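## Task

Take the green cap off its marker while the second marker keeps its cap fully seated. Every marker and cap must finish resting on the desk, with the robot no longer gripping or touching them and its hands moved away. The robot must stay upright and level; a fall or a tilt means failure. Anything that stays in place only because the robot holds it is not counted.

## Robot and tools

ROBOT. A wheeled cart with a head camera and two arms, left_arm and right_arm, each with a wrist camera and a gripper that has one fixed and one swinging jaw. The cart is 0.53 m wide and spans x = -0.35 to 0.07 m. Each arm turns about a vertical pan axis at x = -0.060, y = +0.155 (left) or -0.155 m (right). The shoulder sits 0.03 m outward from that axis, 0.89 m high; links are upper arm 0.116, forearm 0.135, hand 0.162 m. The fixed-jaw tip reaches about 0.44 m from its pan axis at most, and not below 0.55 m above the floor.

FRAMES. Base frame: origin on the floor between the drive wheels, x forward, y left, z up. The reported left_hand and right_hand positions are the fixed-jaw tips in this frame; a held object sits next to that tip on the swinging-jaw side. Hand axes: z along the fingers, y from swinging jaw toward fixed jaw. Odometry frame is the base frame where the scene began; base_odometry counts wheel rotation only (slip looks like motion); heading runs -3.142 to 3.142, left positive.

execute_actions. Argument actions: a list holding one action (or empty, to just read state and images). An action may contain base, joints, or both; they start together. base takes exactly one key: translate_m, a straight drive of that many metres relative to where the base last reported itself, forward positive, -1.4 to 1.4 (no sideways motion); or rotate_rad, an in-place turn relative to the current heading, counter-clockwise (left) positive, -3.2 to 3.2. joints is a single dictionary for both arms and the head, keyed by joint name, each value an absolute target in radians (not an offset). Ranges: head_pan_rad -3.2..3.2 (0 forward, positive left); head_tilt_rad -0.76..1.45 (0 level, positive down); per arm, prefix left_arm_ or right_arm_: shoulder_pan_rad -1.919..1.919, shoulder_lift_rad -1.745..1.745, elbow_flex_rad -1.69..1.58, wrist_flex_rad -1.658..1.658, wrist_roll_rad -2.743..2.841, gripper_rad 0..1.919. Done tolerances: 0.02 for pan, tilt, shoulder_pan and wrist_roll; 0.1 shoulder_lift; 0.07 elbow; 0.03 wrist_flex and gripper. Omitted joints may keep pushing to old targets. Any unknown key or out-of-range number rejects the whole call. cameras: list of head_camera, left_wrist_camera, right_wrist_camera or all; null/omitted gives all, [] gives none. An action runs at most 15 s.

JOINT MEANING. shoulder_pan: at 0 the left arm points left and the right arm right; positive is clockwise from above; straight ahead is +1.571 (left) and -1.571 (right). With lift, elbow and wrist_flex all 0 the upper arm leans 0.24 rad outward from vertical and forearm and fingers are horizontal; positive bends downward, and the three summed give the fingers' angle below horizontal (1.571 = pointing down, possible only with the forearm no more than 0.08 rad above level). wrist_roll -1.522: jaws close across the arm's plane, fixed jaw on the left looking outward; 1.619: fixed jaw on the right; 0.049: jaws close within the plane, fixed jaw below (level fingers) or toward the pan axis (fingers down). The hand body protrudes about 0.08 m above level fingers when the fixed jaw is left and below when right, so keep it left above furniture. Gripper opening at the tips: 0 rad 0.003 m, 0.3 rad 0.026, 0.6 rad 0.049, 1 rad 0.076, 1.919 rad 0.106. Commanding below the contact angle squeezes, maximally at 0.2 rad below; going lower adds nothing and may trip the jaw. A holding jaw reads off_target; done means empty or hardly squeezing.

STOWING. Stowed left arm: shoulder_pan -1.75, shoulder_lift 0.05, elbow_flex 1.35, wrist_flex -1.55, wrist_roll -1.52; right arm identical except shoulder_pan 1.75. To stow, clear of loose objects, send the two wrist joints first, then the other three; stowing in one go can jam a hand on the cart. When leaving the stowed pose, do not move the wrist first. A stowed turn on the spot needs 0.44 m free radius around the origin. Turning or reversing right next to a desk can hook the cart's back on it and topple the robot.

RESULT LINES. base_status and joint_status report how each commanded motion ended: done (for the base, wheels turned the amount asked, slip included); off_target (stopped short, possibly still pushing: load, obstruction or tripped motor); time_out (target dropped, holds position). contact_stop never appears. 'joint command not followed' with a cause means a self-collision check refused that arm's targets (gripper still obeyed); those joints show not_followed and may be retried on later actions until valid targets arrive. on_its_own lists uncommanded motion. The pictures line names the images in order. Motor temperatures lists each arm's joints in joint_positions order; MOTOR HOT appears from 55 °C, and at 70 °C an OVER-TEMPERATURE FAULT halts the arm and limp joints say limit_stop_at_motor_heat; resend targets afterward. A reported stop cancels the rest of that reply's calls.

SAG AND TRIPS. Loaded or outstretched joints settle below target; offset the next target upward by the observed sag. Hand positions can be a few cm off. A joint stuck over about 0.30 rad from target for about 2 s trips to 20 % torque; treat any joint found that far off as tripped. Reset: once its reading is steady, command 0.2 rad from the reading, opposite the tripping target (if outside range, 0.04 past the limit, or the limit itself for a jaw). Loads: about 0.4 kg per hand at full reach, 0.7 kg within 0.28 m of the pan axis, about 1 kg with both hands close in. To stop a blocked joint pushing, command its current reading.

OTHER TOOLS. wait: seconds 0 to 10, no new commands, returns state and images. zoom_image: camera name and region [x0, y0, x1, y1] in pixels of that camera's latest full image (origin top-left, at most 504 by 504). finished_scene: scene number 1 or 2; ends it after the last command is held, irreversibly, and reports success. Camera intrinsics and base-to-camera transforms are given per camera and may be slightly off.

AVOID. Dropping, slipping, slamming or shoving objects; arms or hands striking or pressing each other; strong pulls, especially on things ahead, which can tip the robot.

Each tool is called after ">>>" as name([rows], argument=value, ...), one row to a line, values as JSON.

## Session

>>> execute_actions(actions=[])

Scene clock: 0.00 s.
Motor temperatures (°C, as the motors report them): left_arm=[30 30 31 30 32] | right_arm=[29 31 32 30 28]
base_odometry: x=+0.000 y=+0.000 heading=+0.000 (m, m, rad; odometry frame)
base_status: not commanded
joint_positions: head_pan_rad=-0.022 head_tilt_rad=-0.008 left_arm_shoulder_pan_rad=-1.728 left_arm_shoulder_lift_rad=-0.004 left_arm_elbow_flex_rad=+1.326 left_arm_wrist_flex_rad=-1.565 left_arm_wrist_roll_rad=-1.517 left_arm_gripper_rad=+1.920 right_arm_shoulder_pan_rad=+1.743 right_arm_shoulder_lift_rad=+0.079 right_arm_elbow_flex_rad=+1.354 right_arm_wrist_flex_rad=-1.449 right_arm_wrist_roll_rad=-1.530 right_arm_gripper_rad=+1.920
joint_status: not commanded
left_hand: x=-0.3078 y=+0.1078 z=+0.9156 quat_wxyz=(-0.060, -0.614, -0.050, +0.785) (m; base frame)
right_hand: x=-0.3090 y=-0.1195 z=+0.8734 quat_wxyz=(-0.059, +0.699, -0.063, -0.710) (m; base frame)
pictures: head_camera, left_wrist_camera, right_wrist_camera
camera_calibration (this result's frames):
head_camera: T_world_to_cam=[[-0.0690265, -0.997527, -0.0132391, 0.0100885], [-0.0501299, 0.0167223, -0.998603, 1.18721], [0.996355, -0.0682664, -0.0511602, 0.102744], [0, 0, 0, 1]] pos_world=[-0.0421577, -0.00277546, 1.19095]
left_wrist_camera: T_world_to_cam=[[-0.134355, 0.990101, 0.0406036, -0.184901], [0.311409, 0.0810861, -0.94681, 0.975651], [-0.94073, -0.114565, -0.319221, 0.0856598], [0, 0, 0, 1]] pos_world=[-0.248086, 0.113772, 0.958608]
right_wrist_camera: T_world_to_cam=[[0.181465, 0.982736, -0.0360494, 0.201828], [0.535113, -0.129433, -0.834806, 0.897498], [-0.825061, 0.132197, -0.549362, 0.306243], [0, 0, 0, 1]] pos_world=[-0.264218, -0.122663, 0.924751]
Images, in order (width x height): head_camera 644x476, left_wrist_camera 644x476, right_wrist_camera 644x476.

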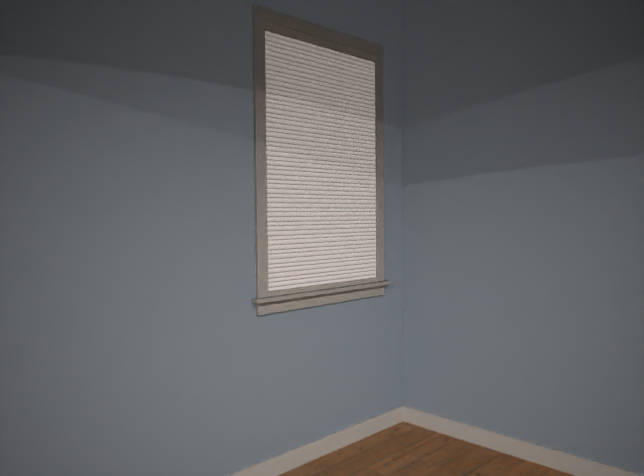

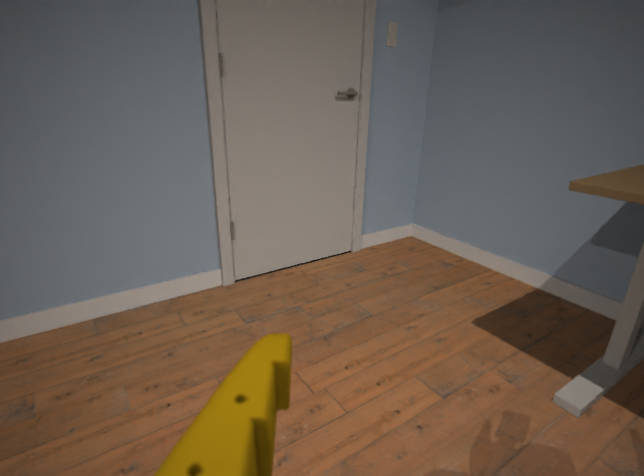

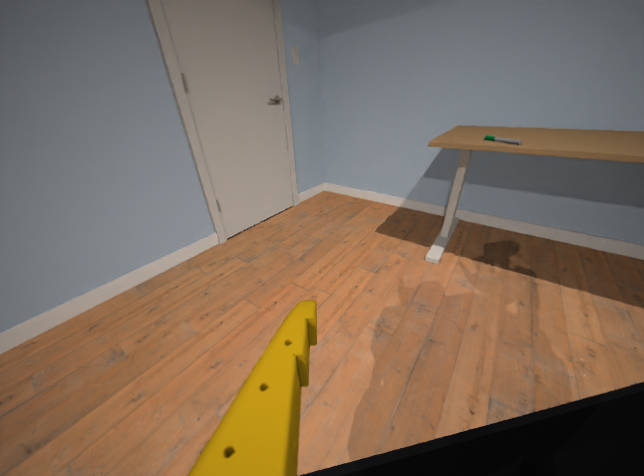

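>>> zoom_image(camera="right_wrist_camera", region=[404, 90, 644, 280])

>>> zoom_image(camera="left_wrist_camera", region=[400, 100, 644, 476])

Region (404, 90, 644, 280) of right_wrist_camera's 644x476 image, scaled by 2.100; it fills the top 399 rows of this view, and the rest is white.

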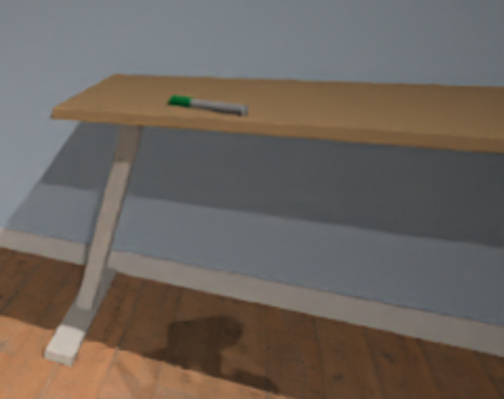

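Region (400, 100, 644, 476) of left_wrist_camera's 644x476 image, scaled by 1.340; it fills the left 327 columns of this view, and the rest is white.

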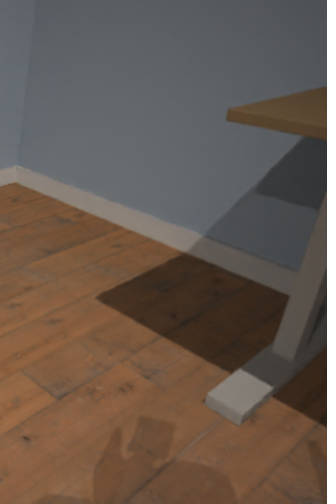

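>>> execute_actions([
  {"joints": {"head_pan_rad": -1.45, "head_tilt_rad": 0.65}},
], cameras=["head_camera"])

Scene clock: 25.20 s.
Motor temperatures (°C, as the motors report them): left_arm=[30 30 31 30 32] | right_arm=[29 31 32 30 28]
base_odometry: x=+0.000 y=+0.000 heading=+0.000 (m, m, rad; odometry frame)
base_status: not commanded
joint_positions: head_pan_rad=-1.440 head_tilt_rad=+0.644 left_arm_shoulder_pan_rad=-1.728 left_arm_shoulder_lift_rad=-0.004 left_arm_elbow_flex_rad=+1.326 left_arm_wrist_flex_rad=-1.565 left_arm_wrist_roll_rad=-1.517 left_arm_gripper_rad=+1.920 right_arm_shoulder_pan_rad=+1.743 right_arm_shoulder_lift_rad=+0.079 right_arm_elbow_flex_rad=+1.354 right_arm_wrist_flex_rad=-1.449 right_arm_wrist_roll_rad=-1.530 right_arm_gripper_rad=+1.920
joint_status: all done
left_hand: x=-0.3078 y=+0.1078 z=+0.9156 quat_wxyz=(-0.060, -0.614, -0.050, +0.785) (m; base frame)
right_hand: x=-0.3090 y=-0.1195 z=+0.8734 quat_wxyz=(-0.059, +0.699, -0.063, -0.710) (m; base frame)
pictures: head_camera
camera_calibration (this result's frames):
head_camera: T_world_to_cam=[[-0.996195, -0.0852698, 0.0180193, -0.0694669], [-0.0688356, 0.643011, -0.762757, 0.914878], [0.0534535, -0.761096, -0.646434, 0.743587], [0, 0, 0, 1]] pos_world=[-0.0459737, -0.0282588, 1.17976]
Images, in order (width x height): head_camera 644x476.

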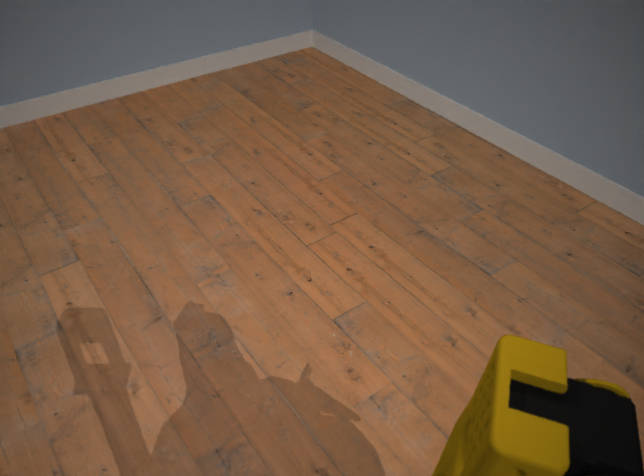

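>>> execute_actions([
  {"base": {"rotate_rad": 2.29}, "joints": {"head_pan_rad": 0.2, "head_tilt_rad": 0.4, "left_arm_shoulder_pan_rad": 1.5, "left_arm_shoulder_lift_rad": 0.2, "left_arm_elbow_flex_rad": 0.2, "right_arm_shoulder_pan_rad": -1.5, "right_arm_shoulder_lift_rad": 0.2, "right_arm_elbow_flex_rad": 0.2}},
], cameras=["head_camera"])

Scene clock: 51.53 s.
Motor temperatures (°C, as the motors report them): left_arm=[30 30 31 30 32] | right_arm=[29 31 31 30 28]
base_odometry: x=-0.001 y=+0.000 heading=+2.289 (m, m, rad; odometry frame)
base_status: done
joint_positions: head_pan_rad=+0.190 head_tilt_rad=+0.413 left_arm_shoulder_pan_rad=+1.491 left_arm_shoulder_lift_rad=+0.214 left_arm_elbow_flex_rad=+0.235 left_arm_wrist_flex_rad=-1.565 left_arm_wrist_roll_rad=-1.517 left_arm_gripper_rad=+1.920 right_arm_shoulder_pan_rad=-1.494 right_arm_shoulder_lift_rad=+0.211 right_arm_elbow_flex_rad=+0.234 right_arm_wrist_flex_rad=-1.449 right_arm_wrist_roll_rad=-1.530 right_arm_gripper_rad=+1.920
joint_status: all done
left_hand: x=+0.2147 y=+0.1846 z=+1.0883 quat_wxyz=(+0.974, -0.010, +0.225, +0.036) (m; base frame)
right_hand: x=+0.2315 y=-0.1698 z=+1.0800 quat_wxyz=(+0.959, +0.012, +0.280, -0.033) (m; base frame)
pictures: head_camera
camera_calibration (this result's frames):
head_camera: T_world_to_cam=[[0.141232, -0.989951, 0.00715841, -0.00350691], [-0.449589, -0.07058, -0.890443, 1.04395], [0.882, 0.122541, -0.455039, 0.562233], [0, 0, 0, 1]] pos_world=[-0.026047, 0.00131348, 1.18544]
Images, in order (width x height): head_camera 644x476.

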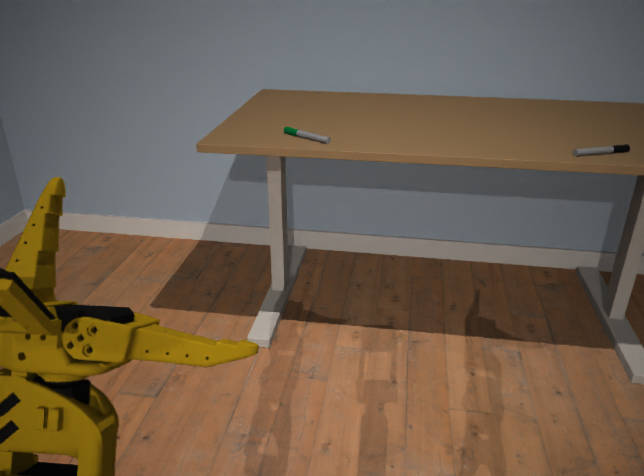

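>>> zoom_image(camera="head_camera", region=[190, 80, 370, 180])

Region (190, 80, 370, 180) of head_camera's 644x476 image, scaled by 2.800.

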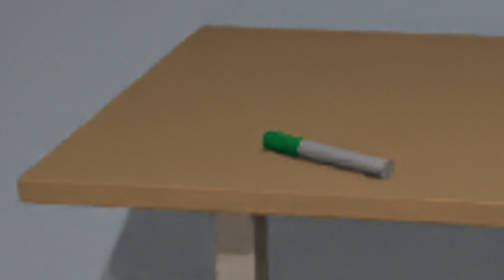

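>>> execute_actions([
  {"base": {"translate_m": 1.17}, "joints": {"head_pan_rad": 0.45, "head_tilt_rad": 0.9, "left_arm_shoulder_pan_rad": 0.85, "left_arm_shoulder_lift_rad": 0.33, "left_arm_elbow_flex_rad": -0.27, "left_arm_wrist_flex_rad": 1.1, "left_arm_wrist_roll_rad": 2.33, "left_arm_gripper_rad": 0.7, "right_arm_shoulder_pan_rad": -1.6, "right_arm_shoulder_lift_rad": 0.43, "right_arm_elbow_flex_rad": -0.47, "right_arm_wrist_flex_rad": 1.15, "right_arm_wrist_roll_rad": 2.82, "right_arm_gripper_rad": 0.8}},
], cameras=["all"])

Scene clock: 127.27 s.
Motor temperatures (°C, as the motors report them): left_arm=[30 30 31 30 32] | right_arm=[29 31 32 30 28]
base_odometry: x=-0.770 y=+0.881 heading=+2.288 (m, m, rad; odometry frame)
base_status: done
joint_positions: head_pan_rad=+0.440 head_tilt_rad=+0.895 left_arm_shoulder_pan_rad=+0.858 left_arm_shoulder_lift_rad=+0.352 left_arm_elbow_flex_rad=-0.236 left_arm_wrist_flex_rad=+1.092 left_arm_wrist_roll_rad=+2.320 left_arm_gripper_rad=+0.707 right_arm_shoulder_pan_rad=-1.593 right_arm_shoulder_lift_rad=+0.451 right_arm_elbow_flex_rad=-0.436 right_arm_wrist_flex_rad=+1.145 right_arm_wrist_roll_rad=+2.813 right_arm_gripper_rad=+0.807
joint_status: all done
left_hand: x=+0.1648 y=+0.3414 z=+0.8313 quat_wxyz=(+0.001, -0.748, -0.639, -0.180) (m; base frame)
right_hand: x=+0.2506 y=-0.1509 z=+0.8422 quat_wxyz=(-0.113, -0.804, -0.559, -0.170) (m; base frame)
pictures: head_camera, left_wrist_camera, right_wrist_camera
camera_calibration (this result's frames):
head_camera: T_world_to_cam=[[0.389756, -0.92047, 0.028715, -0.0166379], [-0.744482, -0.333284, -0.578506, 0.671048], [0.542068, 0.204099, -0.815173, 0.960771], [0, 0, 0, 1]] pos_world=[-0.0147347, 0.0122433, 1.17188]
left_wrist_camera: T_world_to_cam=[[-0.963147, 0.143502, -0.227496, 0.299188], [-0.0694881, 0.684326, 0.725857, -0.803888], [0.259844, 0.714916, -0.649135, 0.323349], [0, 0, 0, 1]] pos_world=[0.148281, 0.276021, 0.861469]
right_wrist_camera: T_world_to_cam=[[-0.85524, 0.375358, -0.357311, 0.568673], [0.0624213, 0.759074, 0.648005, -0.428373], [0.514459, 0.531896, -0.672621, 0.583426], [0, 0, 0, 1]] pos_world=[0.212942, -0.198611, 0.873205]
Images, in order (width x height): head_camera 644x476, left_wrist_camera 644x476, right_wrist_camera 644x476.

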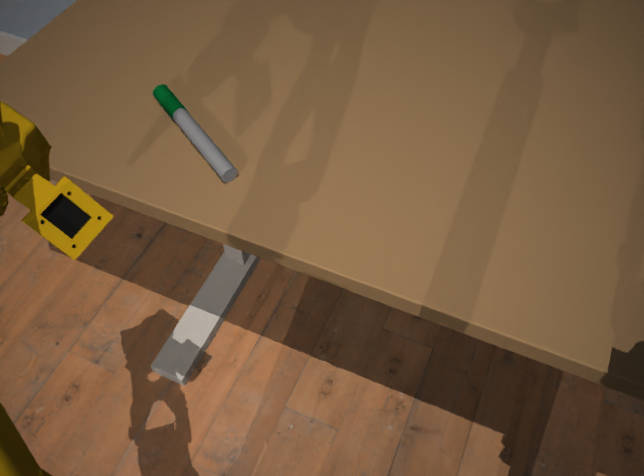

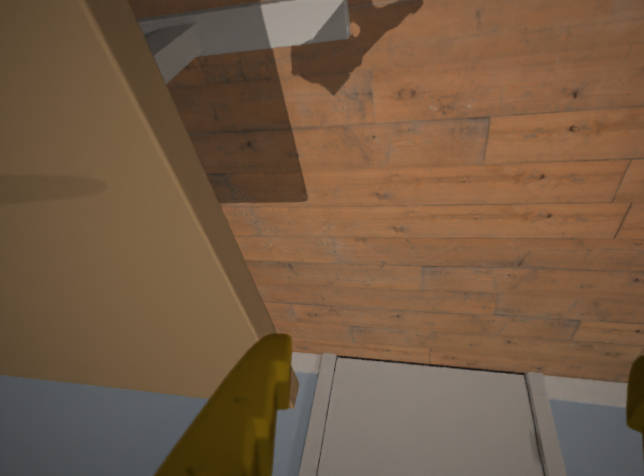

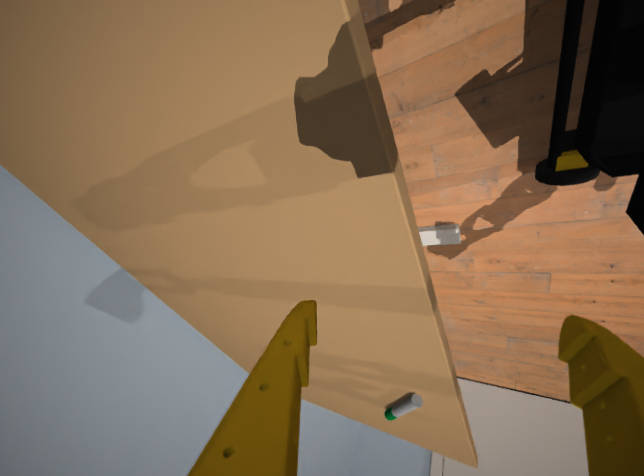

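>>> execute_actions(actions=[])

Scene clock: 139.83 s.
Motor temperatures (°C, as the motors report them): left_arm=[30 30 31 30 32] | right_arm=[29 31 32 30 28]
base_odometry: x=-0.770 y=+0.881 heading=+2.288 (m, m, rad; odometry frame)
base_status: done
joint_positions: head_pan_rad=+0.440 head_tilt_rad=+0.895 left_arm_shoulder_pan_rad=+0.858 left_arm_shoulder_lift_rad=+0.352 left_arm_elbow_flex_rad=-0.236 left_arm_wrist_flex_rad=+1.092 left_arm_wrist_roll_rad=+2.320 left_arm_gripper_rad=+0.707 right_arm_shoulder_pan_rad=-1.593 right_arm_shoulder_lift_rad=+0.451 right_arm_elbow_flex_rad=-0.436 right_arm_wrist_flex_rad=+1.145 right_arm_wrist_roll_rad=+2.813 right_arm_gripper_rad=+0.807
joint_status: all done
left_hand: x=+0.1648 y=+0.3414 z=+0.8313 quat_wxyz=(+0.001, -0.748, -0.639, -0.180) (m; base frame)
right_hand: x=+0.2506 y=-0.1509 z=+0.8422 quat_wxyz=(-0.113, -0.804, -0.559, -0.170) (m; base frame)
pictures: head_camera, left_wrist_camera, right_wrist_camera
camera_calibration (this result's frames):
head_camera: T_world_to_cam=[[0.389756, -0.92047, 0.028715, -0.0166379], [-0.744482, -0.333284, -0.578506, 0.671048], [0.542067, 0.204098, -0.815173, 0.960771], [0, 0, 0, 1]] pos_world=[-0.0147346, 0.0122433, 1.17188]
left_wrist_camera: T_world_to_cam=[[-0.963147, 0.143502, -0.227496, 0.299188], [-0.0694881, 0.684326, 0.725857, -0.803888], [0.259844, 0.714916, -0.649135, 0.323349], [0, 0, 0, 1]] pos_world=[0.148281, 0.276021, 0.861469]
right_wrist_camera: T_world_to_cam=[[-0.85524, 0.375358, -0.357311, 0.568673], [0.0624213, 0.759074, 0.648005, -0.428373], [0.514459, 0.531896, -0.672621, 0.583426], [0, 0, 0, 1]] pos_world=[0.212942, -0.198611, 0.873205]
Images, in order (width x height): head_camera 644x476, left_wrist_camera 644x476, right_wrist_camera 644x476.

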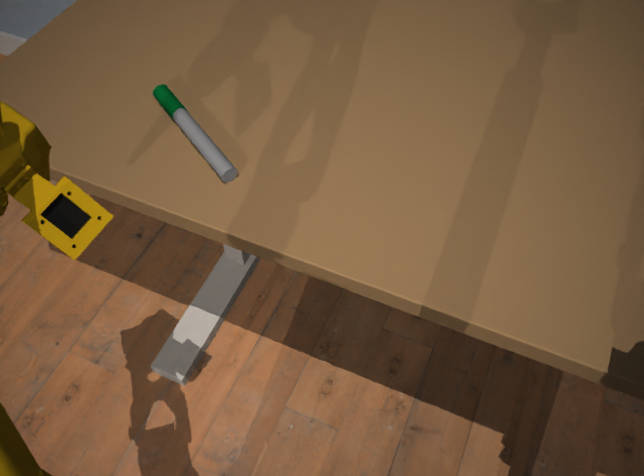

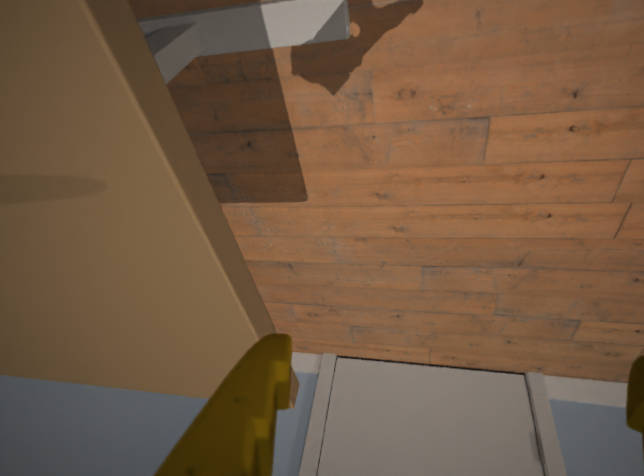

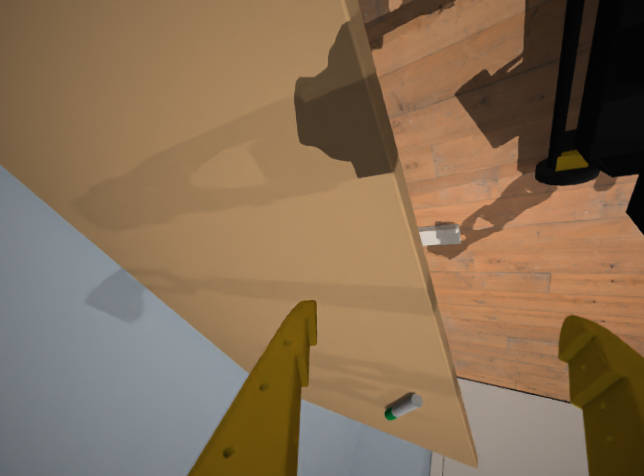

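>>> zoom_image(camera="head_camera", region=[130, 70, 290, 270])

Region (130, 70, 290, 270) of head_camera's 644x476 image, scaled by 2.520; it fills the left 403 columns of this view, and the rest is white.

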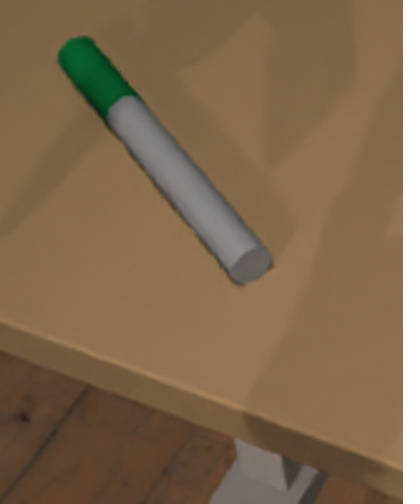

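>>> execute_actions([
  {"base": {"translate_m": 0.125}, "joints": {"head_pan_rad": 0.6, "head_tilt_rad": 1.0, "left_arm_shoulder_pan_rad": 1.18, "left_arm_shoulder_lift_rad": 0.56, "left_arm_elbow_flex_rad": -0.675, "left_arm_wrist_flex_rad": 1.315, "left_arm_wrist_roll_rad": 2.28, "left_arm_gripper_rad": 0.65, "right_arm_elbow_flex_rad": -0.605, "right_arm_wrist_flex_rad": 1.17, "right_arm_wrist_roll_rad": 2.83}},
])

Scene clock: 207.40 s.
Motor temperatures (°C, as the motors report them): left_arm=[30 30 31 30 32] | right_arm=[29 31 32 30 28]
base_odometry: x=-0.852 y=+0.976 heading=+2.288 (m, m, rad; odometry frame)
base_status: done
joint_positions: head_pan_rad=+0.590 head_tilt_rad=+0.995 left_arm_shoulder_pan_rad=+1.172 left_arm_shoulder_lift_rad=+0.582 left_arm_elbow_flex_rad=-0.639 left_arm_wrist_flex_rad=+1.307 left_arm_wrist_roll_rad=+2.291 left_arm_gripper_rad=+0.657 right_arm_shoulder_pan_rad=-1.593 right_arm_shoulder_lift_rad=+0.451 right_arm_elbow_flex_rad=-0.570 right_arm_wrist_flex_rad=+1.167 right_arm_wrist_roll_rad=+2.822 right_arm_gripper_rad=+0.807
joint_status: all done
left_hand: x=+0.2240 y=+0.2678 z=+0.8348 quat_wxyz=(-0.022, -0.849, -0.503, -0.158) (m; base frame)
right_hand: x=+0.2646 y=-0.1505 z=+0.8690 quat_wxyz=(-0.144, -0.790, -0.555, -0.215) (m; base frame)
pictures: head_camera, left_wrist_camera, right_wrist_camera
camera_calibration (this result's frames):
head_camera: T_world_to_cam=[[0.525487, -0.85018, 0.0325186, -0.0146365], [-0.73097, -0.470703, -0.494086, 0.574516], [0.435369, 0.235866, -0.868805, 1.01749], [0, 0, 0, 1]] pos_world=[-0.0153358, 0.017993, 1.16833]
left_wrist_camera: T_world_to_cam=[[-0.868139, 0.456777, -0.194139, 0.234546], [0.194273, 0.672683, 0.713972, -0.798054], [0.45672, 0.582111, -0.672721, 0.373955], [0, 0, 0, 1]] pos_world=[0.187867, 0.212018, 0.86689]
right_wrist_camera: T_world_to_cam=[[-0.812941, 0.367836, -0.451468, 0.659609], [-0.0165884, 0.760316, 0.649341, -0.426961], [0.58211, 0.535365, -0.611991, 0.523938], [0, 0, 0, 1]] pos_world=[0.224151, -0.198501, 0.895681]
Images, in order (width x height): head_camera 644x476, left_wrist_camera 644x476, right_wrist_camera 644x476.

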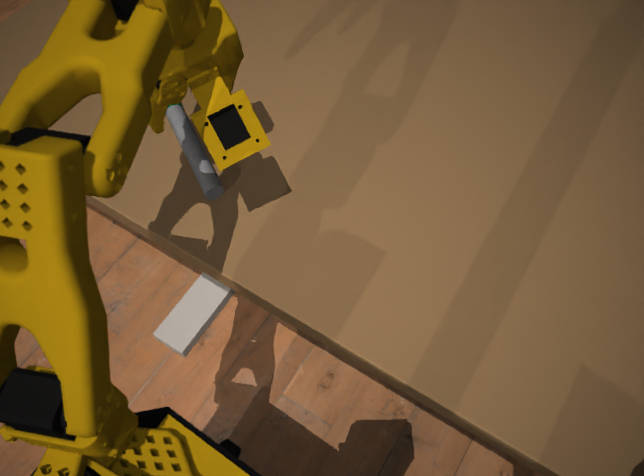

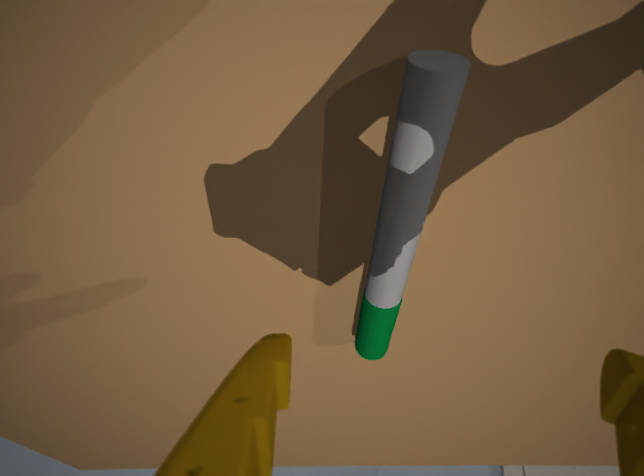

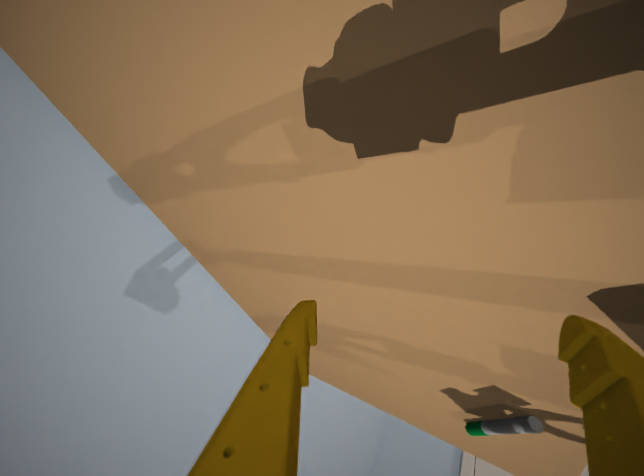

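>>> zoom_image(camera="left_wrist_camera", region=[240, 30, 540, 430])

>>> zoom_image(camera="head_camera", region=[60, 60, 360, 360])

Region (240, 30, 540, 430) of left_wrist_camera's 644x476 image, scaled by 1.260; it fills the left 378 columns of this view, and the rest is white.

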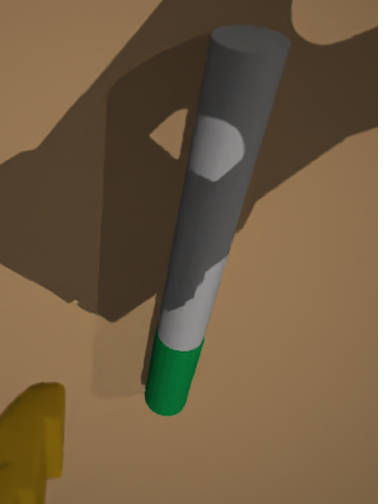

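Region (60, 60, 360, 360) of head_camera's 644x476 image, scaled by 1.680.

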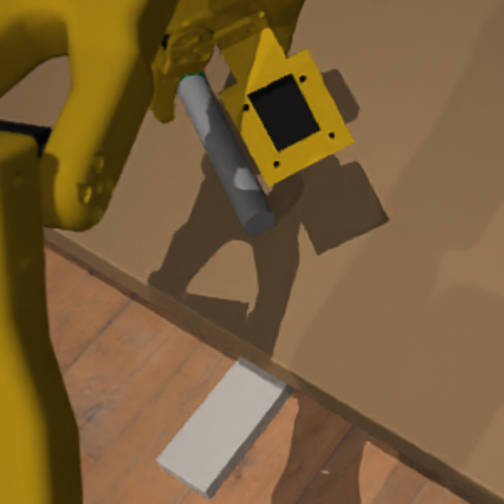

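>>> execute_actions([
  {"base": {"translate_m": 0.02}, "joints": {"left_arm_shoulder_pan_rad": 1.103, "left_arm_shoulder_lift_rad": 0.715, "left_arm_elbow_flex_rad": -0.53, "left_arm_wrist_flex_rad": 1.19, "left_arm_wrist_roll_rad": 2.216, "left_arm_gripper_rad": 0.6, "right_arm_shoulder_lift_rad": 0.56}},
])

Scene clock: 290.37 s.
Motor temperatures (°C, as the motors report them): left_arm=[30 30 31 30 32] | right_arm=[29 31 32 30 28]
base_odometry: x=-0.866 y=+0.991 heading=+2.288 (m, m, rad; odometry frame)
base_status: done
joint_positions: head_pan_rad=+0.590 head_tilt_rad=+0.995 left_arm_shoulder_pan_rad=+1.112 left_arm_shoulder_lift_rad=+0.740 left_arm_elbow_flex_rad=-0.529 left_arm_wrist_flex_rad=+1.199 left_arm_wrist_roll_rad=+2.225 left_arm_gripper_rad=+0.607 right_arm_shoulder_pan_rad=-1.593 right_arm_shoulder_lift_rad=+0.579 right_arm_elbow_flex_rad=-0.571 right_arm_wrist_flex_rad=+1.167 right_arm_wrist_roll_rad=+2.822 right_arm_gripper_rad=+0.807
joint_status: all done
left_hand: x=+0.2031 y=+0.2775 z=+0.7773 quat_wxyz=(-0.006, -0.859, -0.505, -0.080) (m; base frame)
right_hand: x=+0.2592 y=-0.1506 z=+0.8317 quat_wxyz=(-0.109, -0.802, -0.564, -0.163) (m; base frame)
pictures: head_camera, left_wrist_camera, right_wrist_camera
camera_calibration (this result's frames):
head_camera: T_world_to_cam=[[0.525653, -0.850077, 0.0325211, -0.0146316], [-0.730907, -0.470863, -0.494027, 0.574451], [0.435274, 0.235917, -0.868838, 1.01752], [0, 0, 0, 1]] pos_world=[-0.0153383, 0.0179997, 1.16833]
left_wrist_camera: T_world_to_cam=[[-0.887401, 0.453364, -0.0835523, 0.119712], [0.301097, 0.707241, 0.63965, -0.732963], [0.349086, 0.542468, -0.764112, 0.443071], [0, 0, 0, 1]] pos_world=[0.172256, 0.223756, 0.817398]
right_wrist_camera: T_world_to_cam=[[-0.863743, 0.366691, -0.345668, 0.563401], [0.0658374, 0.762174, 0.644016, -0.419399], [0.499614, 0.533506, -0.682464, 0.584061], [0, 0, 0, 1]] pos_world=[0.222441, -0.198539, 0.86345]
Images, in order (width x height): head_camera 644x476, left_wrist_camera 644x476, right_wrist_camera 644x476.

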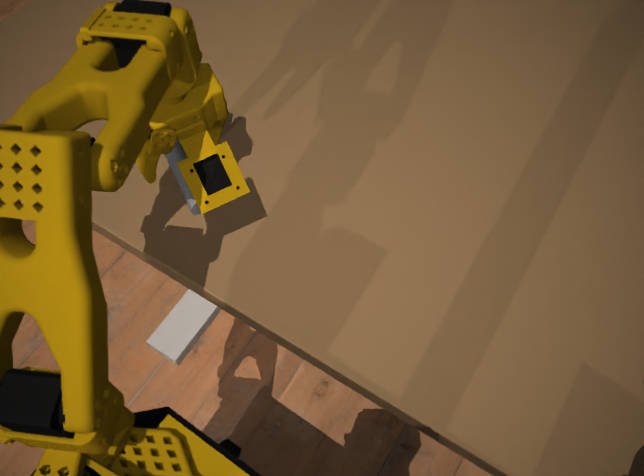

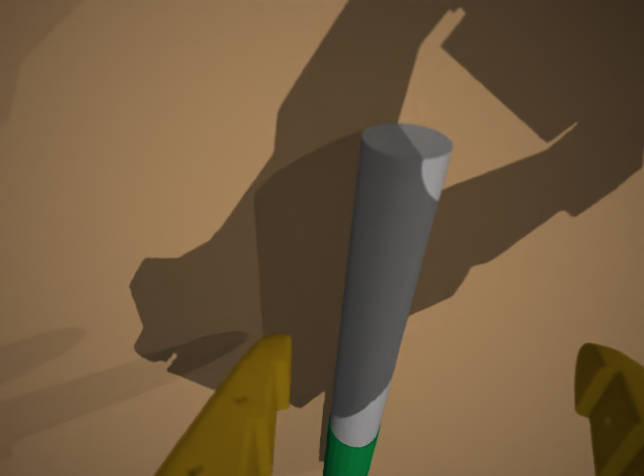

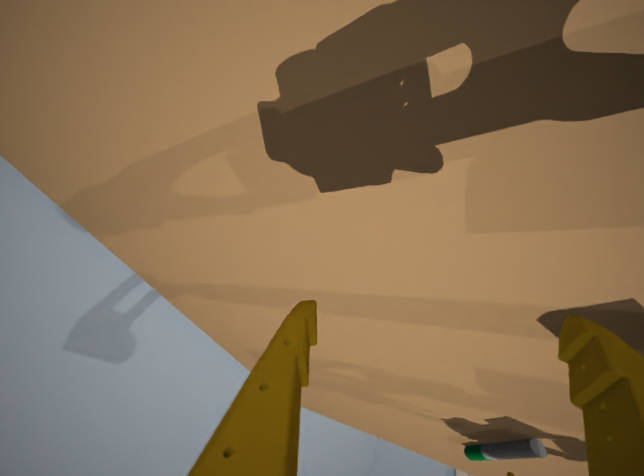

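>>> execute_actions([
  {"joints": {"left_arm_shoulder_pan_rad": 1.095, "left_arm_shoulder_lift_rad": 0.887, "left_arm_wrist_flex_rad": 1.052}},
])

Scene clock: 325.67 s.
Motor temperatures (°C, as the motors report them): left_arm=[30 30 31 30 32] | right_arm=[29 31 32 30 28]
base_odometry: x=-0.866 y=+0.991 heading=+2.288 (m, m, rad; odometry frame)
base_status: not commanded
joint_positions: head_pan_rad=+0.590 head_tilt_rad=+0.995 left_arm_shoulder_pan_rad=+1.103 left_arm_shoulder_lift_rad=+0.910 left_arm_elbow_flex_rad=-0.529 left_arm_wrist_flex_rad=+1.061 left_arm_wrist_roll_rad=+2.225 left_arm_gripper_rad=+0.607 right_arm_shoulder_pan_rad=-1.593 right_arm_shoulder_lift_rad=+0.579 right_arm_elbow_flex_rad=-0.571 right_arm_wrist_flex_rad=+1.167 right_arm_wrist_roll_rad=+2.822 right_arm_gripper_rad=+0.807
joint_status: all done
left_hand: x=+0.2007 y=+0.2793 z=+0.7369 quat_wxyz=(-0.004, -0.858, -0.510, -0.064) (m; base frame)
right_hand: x=+0.2592 y=-0.1506 z=+0.8317 quat_wxyz=(-0.109, -0.802, -0.564, -0.163) (m; base frame)
pictures: head_camera, left_wrist_camera, right_wrist_camera
camera_calibration (this result's frames):
head_camera: T_world_to_cam=[[0.525653, -0.850077, 0.0325211, -0.0146316], [-0.730907, -0.470863, -0.494027, 0.574451], [0.435274, 0.235917, -0.868838, 1.01752], [0, 0, 0, 1]] pos_world=[-0.0153383, 0.0179997, 1.16833]
left_wrist_camera: T_world_to_cam=[[-0.893662, 0.444104, -0.0643386, 0.103058], [0.312695, 0.719131, 0.620542, -0.699208], [0.321853, 0.534437, -0.781529, 0.432654], [0, 0, 0, 1]] pos_world=[0.171487, 0.225827, 0.77865]
right_wrist_camera: T_world_to_cam=[[-0.863743, 0.366691, -0.345668, 0.563401], [0.0658374, 0.762174, 0.644016, -0.419399], [0.499614, 0.533506, -0.682464, 0.584061], [0, 0, 0, 1]] pos_world=[0.222441, -0.198539, 0.86345]
Images, in order (width x height): head_camera 644x476, left_wrist_camera 644x476, right_wrist_camera 644x476.

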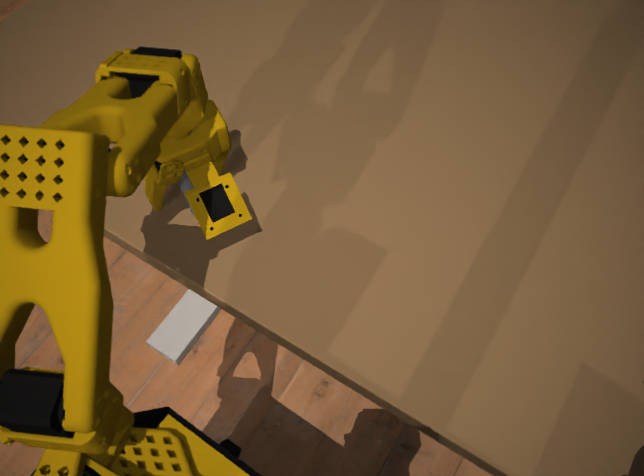

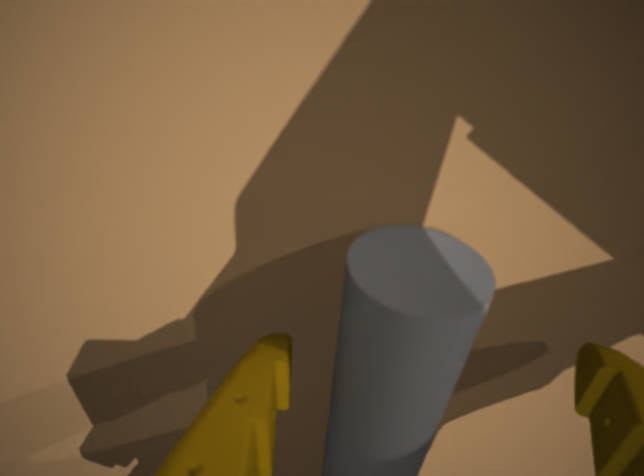

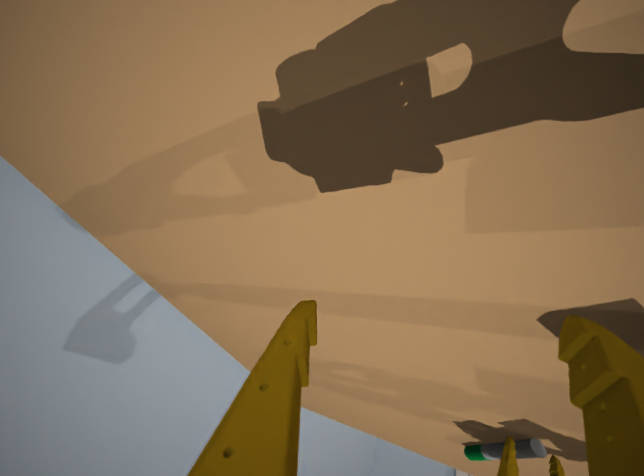

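>>> execute_actions([
  {"joints": {"left_arm_shoulder_lift_rad": 0.898, "left_arm_gripper_rad": 0.08}},
], cameras=["left_wrist_camera", "head_camera"])

Scene clock: 334.43 s.
Motor temperatures (°C, as the motors report them): left_arm=[30 30 31 30 32] | right_arm=[29 31 32 30 28]
base_odometry: x=-0.866 y=+0.991 heading=+2.288 (m, m, rad; odometry frame)
base_status: not commanded
joint_positions: head_pan_rad=+0.590 head_tilt_rad=+0.995 left_arm_shoulder_pan_rad=+1.096 left_arm_shoulder_lift_rad=+0.916 left_arm_elbow_flex_rad=-0.529 left_arm_wrist_flex_rad=+1.061 left_arm_wrist_roll_rad=+2.225 left_arm_gripper_rad=+0.209 right_arm_shoulder_pan_rad=-1.593 right_arm_shoulder_lift_rad=+0.579 right_arm_elbow_flex_rad=-0.571 right_arm_wrist_flex_rad=+1.167 right_arm_wrist_roll_rad=+2.822 right_arm_gripper_rad=+0.807
joint_status: left_arm_gripper_rad off_target (ended at +0.209, target +0.080); the others done
left_hand: x=+0.1988 y=+0.2808 z=+0.7354 quat_wxyz=(-0.004, -0.856, -0.513, -0.061) (m; base frame)
right_hand: x=+0.2592 y=-0.1506 z=+0.8317 quat_wxyz=(-0.109, -0.802, -0.564, -0.163) (m; base frame)
pictures: head_camera, left_wrist_camera
camera_calibration (this result's frames):
head_camera: T_world_to_cam=[[0.525653, -0.850077, 0.0325211, -0.0146316], [-0.730907, -0.470863, -0.494027, 0.574451], [0.435274, 0.235917, -0.868838, 1.01752], [0, 0, 0, 1]] pos_world=[-0.0153383, 0.0179997, 1.16833]
left_wrist_camera: T_world_to_cam=[[-0.897383, 0.437061, -0.0606707, 0.100659], [0.310546, 0.723245, 0.616829, -0.69677], [0.313472, 0.534691, -0.784756, 0.435142], [0, 0, 0, 1]] pos_world=[0.170305, 0.227275, 0.777375]
Images, in order (width x height): head_camera 644x476, left_wrist_camera 644x476.

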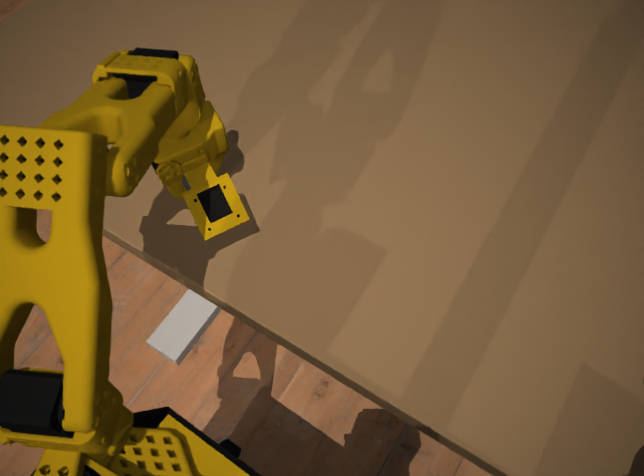

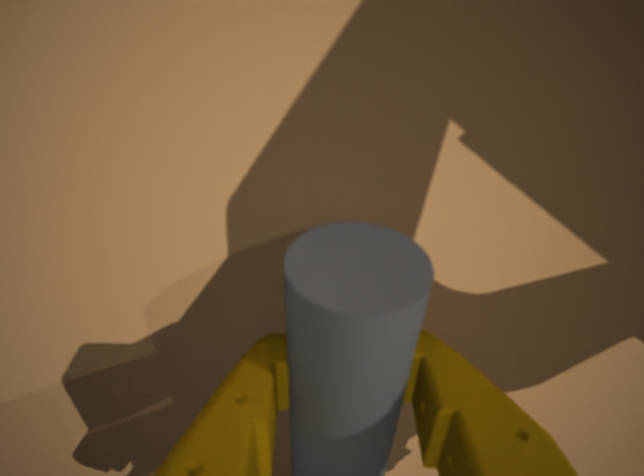

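>>> execute_actions([
  {"joints": {"left_arm_elbow_flex_rad": -0.825, "left_arm_gripper_rad": 0.06, "head_pan_rad": 0.15, "head_tilt_rad": 1.0, "right_arm_shoulder_lift_rad": 0.6}},
], cameras=["left_wrist_camera", "head_camera"])

Scene clock: 358.70 s.
Motor temperatures (°C, as the motors report them): left_arm=[30 30 31 30 32] | right_arm=[29 31 32 30 28]
base_odometry: x=-0.866 y=+0.991 heading=+2.288 (m, m, rad; odometry frame)
base_status: not commanded
joint_positions: head_pan_rad=+0.160 head_tilt_rad=+0.995 left_arm_shoulder_pan_rad=+1.096 left_arm_shoulder_lift_rad=+0.927 left_arm_elbow_flex_rad=-0.785 left_arm_wrist_flex_rad=+1.061 left_arm_wrist_roll_rad=+2.225 left_arm_gripper_rad=+0.208 right_arm_shoulder_pan_rad=-1.593 right_arm_shoulder_lift_rad=+0.619 right_arm_elbow_flex_rad=-0.573 right_arm_wrist_flex_rad=+1.167 right_arm_wrist_roll_rad=+2.822 right_arm_gripper_rad=+0.807
joint_status: left_arm_gripper_rad off_target (ended at +0.208, target +0.060); the others done
left_hand: x=+0.2395 y=+0.3018 z=+0.7770 quat_wxyz=(-0.012, -0.843, -0.506, -0.182) (m; base frame)
right_hand: x=+0.2567 y=-0.1507 z=+0.8206 quat_wxyz=(-0.099, -0.805, -0.566, -0.148) (m; base frame)
pictures: head_camera, left_wrist_camera
camera_calibration (this result's frames):
head_camera: T_world_to_cam=[[0.123177, -0.991852, 0.0325211, -0.033548], [-0.86069, -0.123086, -0.494027, 0.568351], [0.494004, 0.032862, -0.868838, 1.02028], [0, 0, 0, 1]] pos_world=[-0.0107163, 0.00315312, 1.16833]
left_wrist_camera: T_world_to_cam=[[-0.86834, 0.452005, -0.204147, 0.230577], [0.1611, 0.646346, 0.745844, -0.791511], [0.469075, 0.614758, -0.634067, 0.265373], [0, 0, 0, 1]] pos_world=[0.203252, 0.244228, 0.80568]
Images, in order (width x height): head_camera 644x476, left_wrist_camera 644x476.

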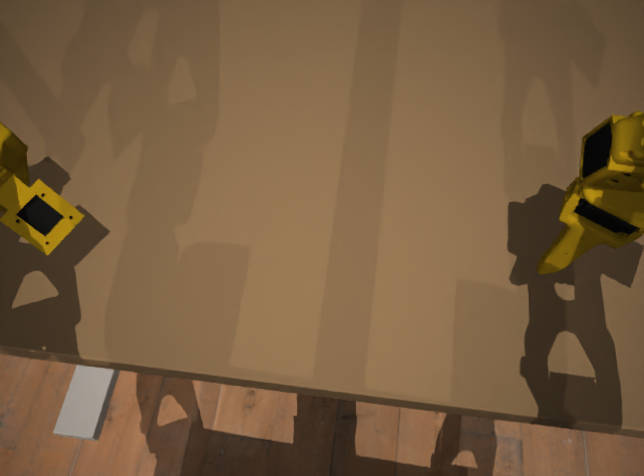

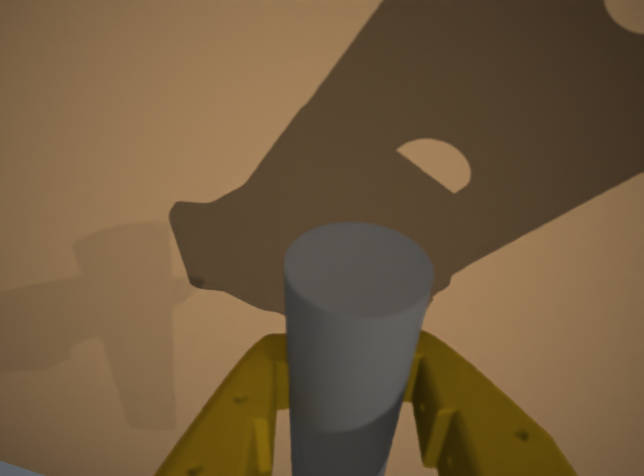

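>>> execute_actions([
  {"joints": {"left_arm_shoulder_pan_rad": 1.896, "left_arm_shoulder_lift_rad": 0.935, "left_arm_wrist_flex_rad": 1.072, "left_arm_wrist_roll_rad": 0.265}},
])

Scene clock: 364.80 s.
Motor temperatures (°C, as the motors report them): left_arm=[30 30 31 30 32] | right_arm=[29 31 32 30 28]
base_odometry: x=-0.866 y=+0.991 heading=+2.288 (m, m, rad; odometry frame)
base_status: not commanded
joint_positions: head_pan_rad=+0.160 head_tilt_rad=+0.995 left_arm_shoulder_pan_rad=+1.889 left_arm_shoulder_lift_rad=+0.964 left_arm_elbow_flex_rad=-0.786 left_arm_wrist_flex_rad=+1.065 left_arm_wrist_roll_rad=+0.275 left_arm_gripper_rad=+0.208 right_arm_shoulder_pan_rad=-1.593 right_arm_shoulder_lift_rad=+0.619 right_arm_elbow_flex_rad=-0.573 right_arm_wrist_flex_rad=+1.167 right_arm_wrist_roll_rad=+2.822 right_arm_gripper_rad=+0.807
joint_status: all done
left_hand: x=+0.2406 y=+0.0538 z=+0.7621 quat_wxyz=(+0.080, -0.665, +0.729, -0.143) (m; base frame)
right_hand: x=+0.2567 y=-0.1507 z=+0.8206 quat_wxyz=(-0.099, -0.805, -0.566, -0.148) (m; base frame)
pictures: head_camera, left_wrist_camera, right_wrist_camera
camera_calibration (this result's frames):
head_camera: T_world_to_cam=[[0.123173, -0.991852, 0.0325211, -0.0335482], [-0.860691, -0.123083, -0.494027, 0.568351], [0.494004, 0.0328603, -0.868838, 1.02028], [0, 0, 0, 1]] pos_world=[-0.0107162, 0.00315299, 1.16833]
left_wrist_camera: T_world_to_cam=[[0.94569, -0.0346091, 0.323223, -0.471623], [-0.226594, -0.783119, 0.57912, -0.323002], [0.233079, -0.620909, -0.748429, 0.618292], [0, 0, 0, 1]] pos_world=[0.228708, 0.114632, 0.802244]
right_wrist_camera: T_world_to_cam=[[-0.876364, 0.366406, -0.312623, 0.5335], [0.0904617, 0.762729, 0.64036, -0.415242], [0.473079, 0.532908, -0.701574, 0.600116], [0, 0, 0, 1]] pos_world=[0.221201, -0.198567, 0.853714]
Images, in order (width x height): head_camera 644x476, left_wrist_camera 644x476, right_wrist_camera 644x476.

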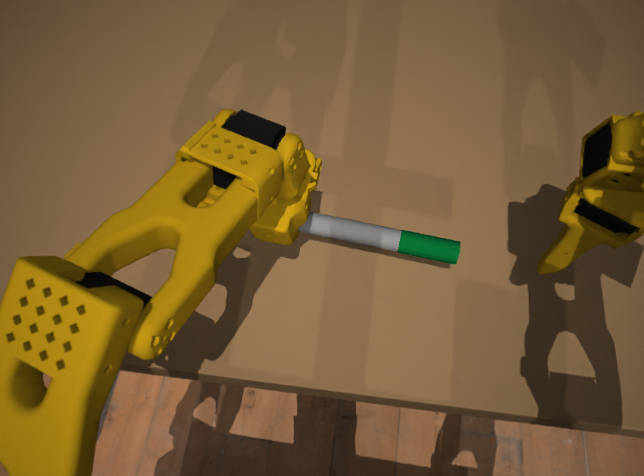

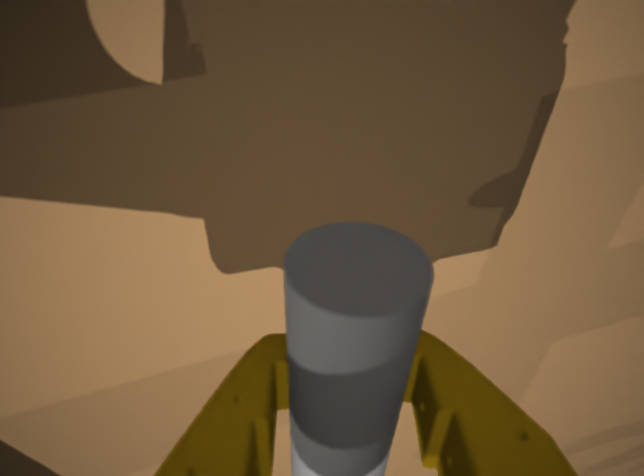

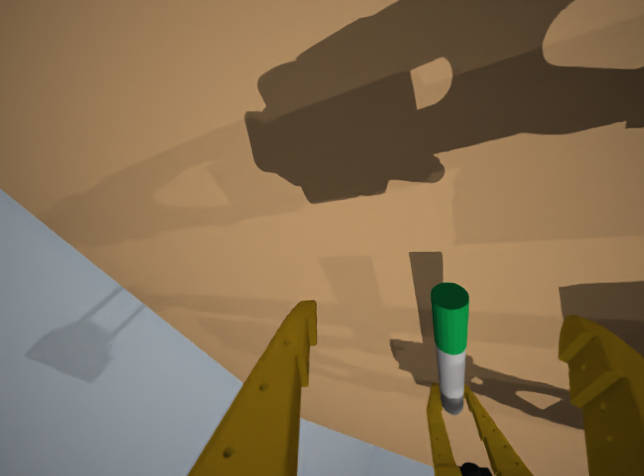

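>>> zoom_image(camera="right_wrist_camera", region=[280, 250, 600, 476])

>>> zoom_image(camera="head_camera", region=[240, 150, 644, 330])

Region (280, 250, 600, 476) of right_wrist_camera's 644x476 image, scaled by 1.575; it fills the top 356 rows of this view, and the rest is white.

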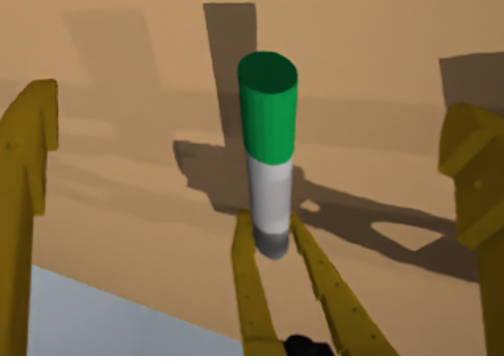

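Region (240, 150, 644, 330) of head_camera's 644x476 image, scaled by 1.248; it fills the top 225 rows of this view, and the rest is white.

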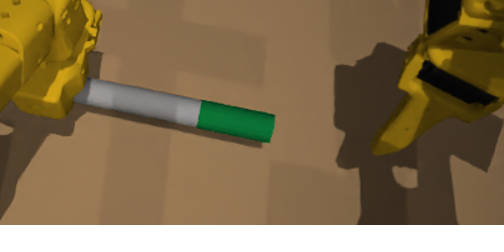

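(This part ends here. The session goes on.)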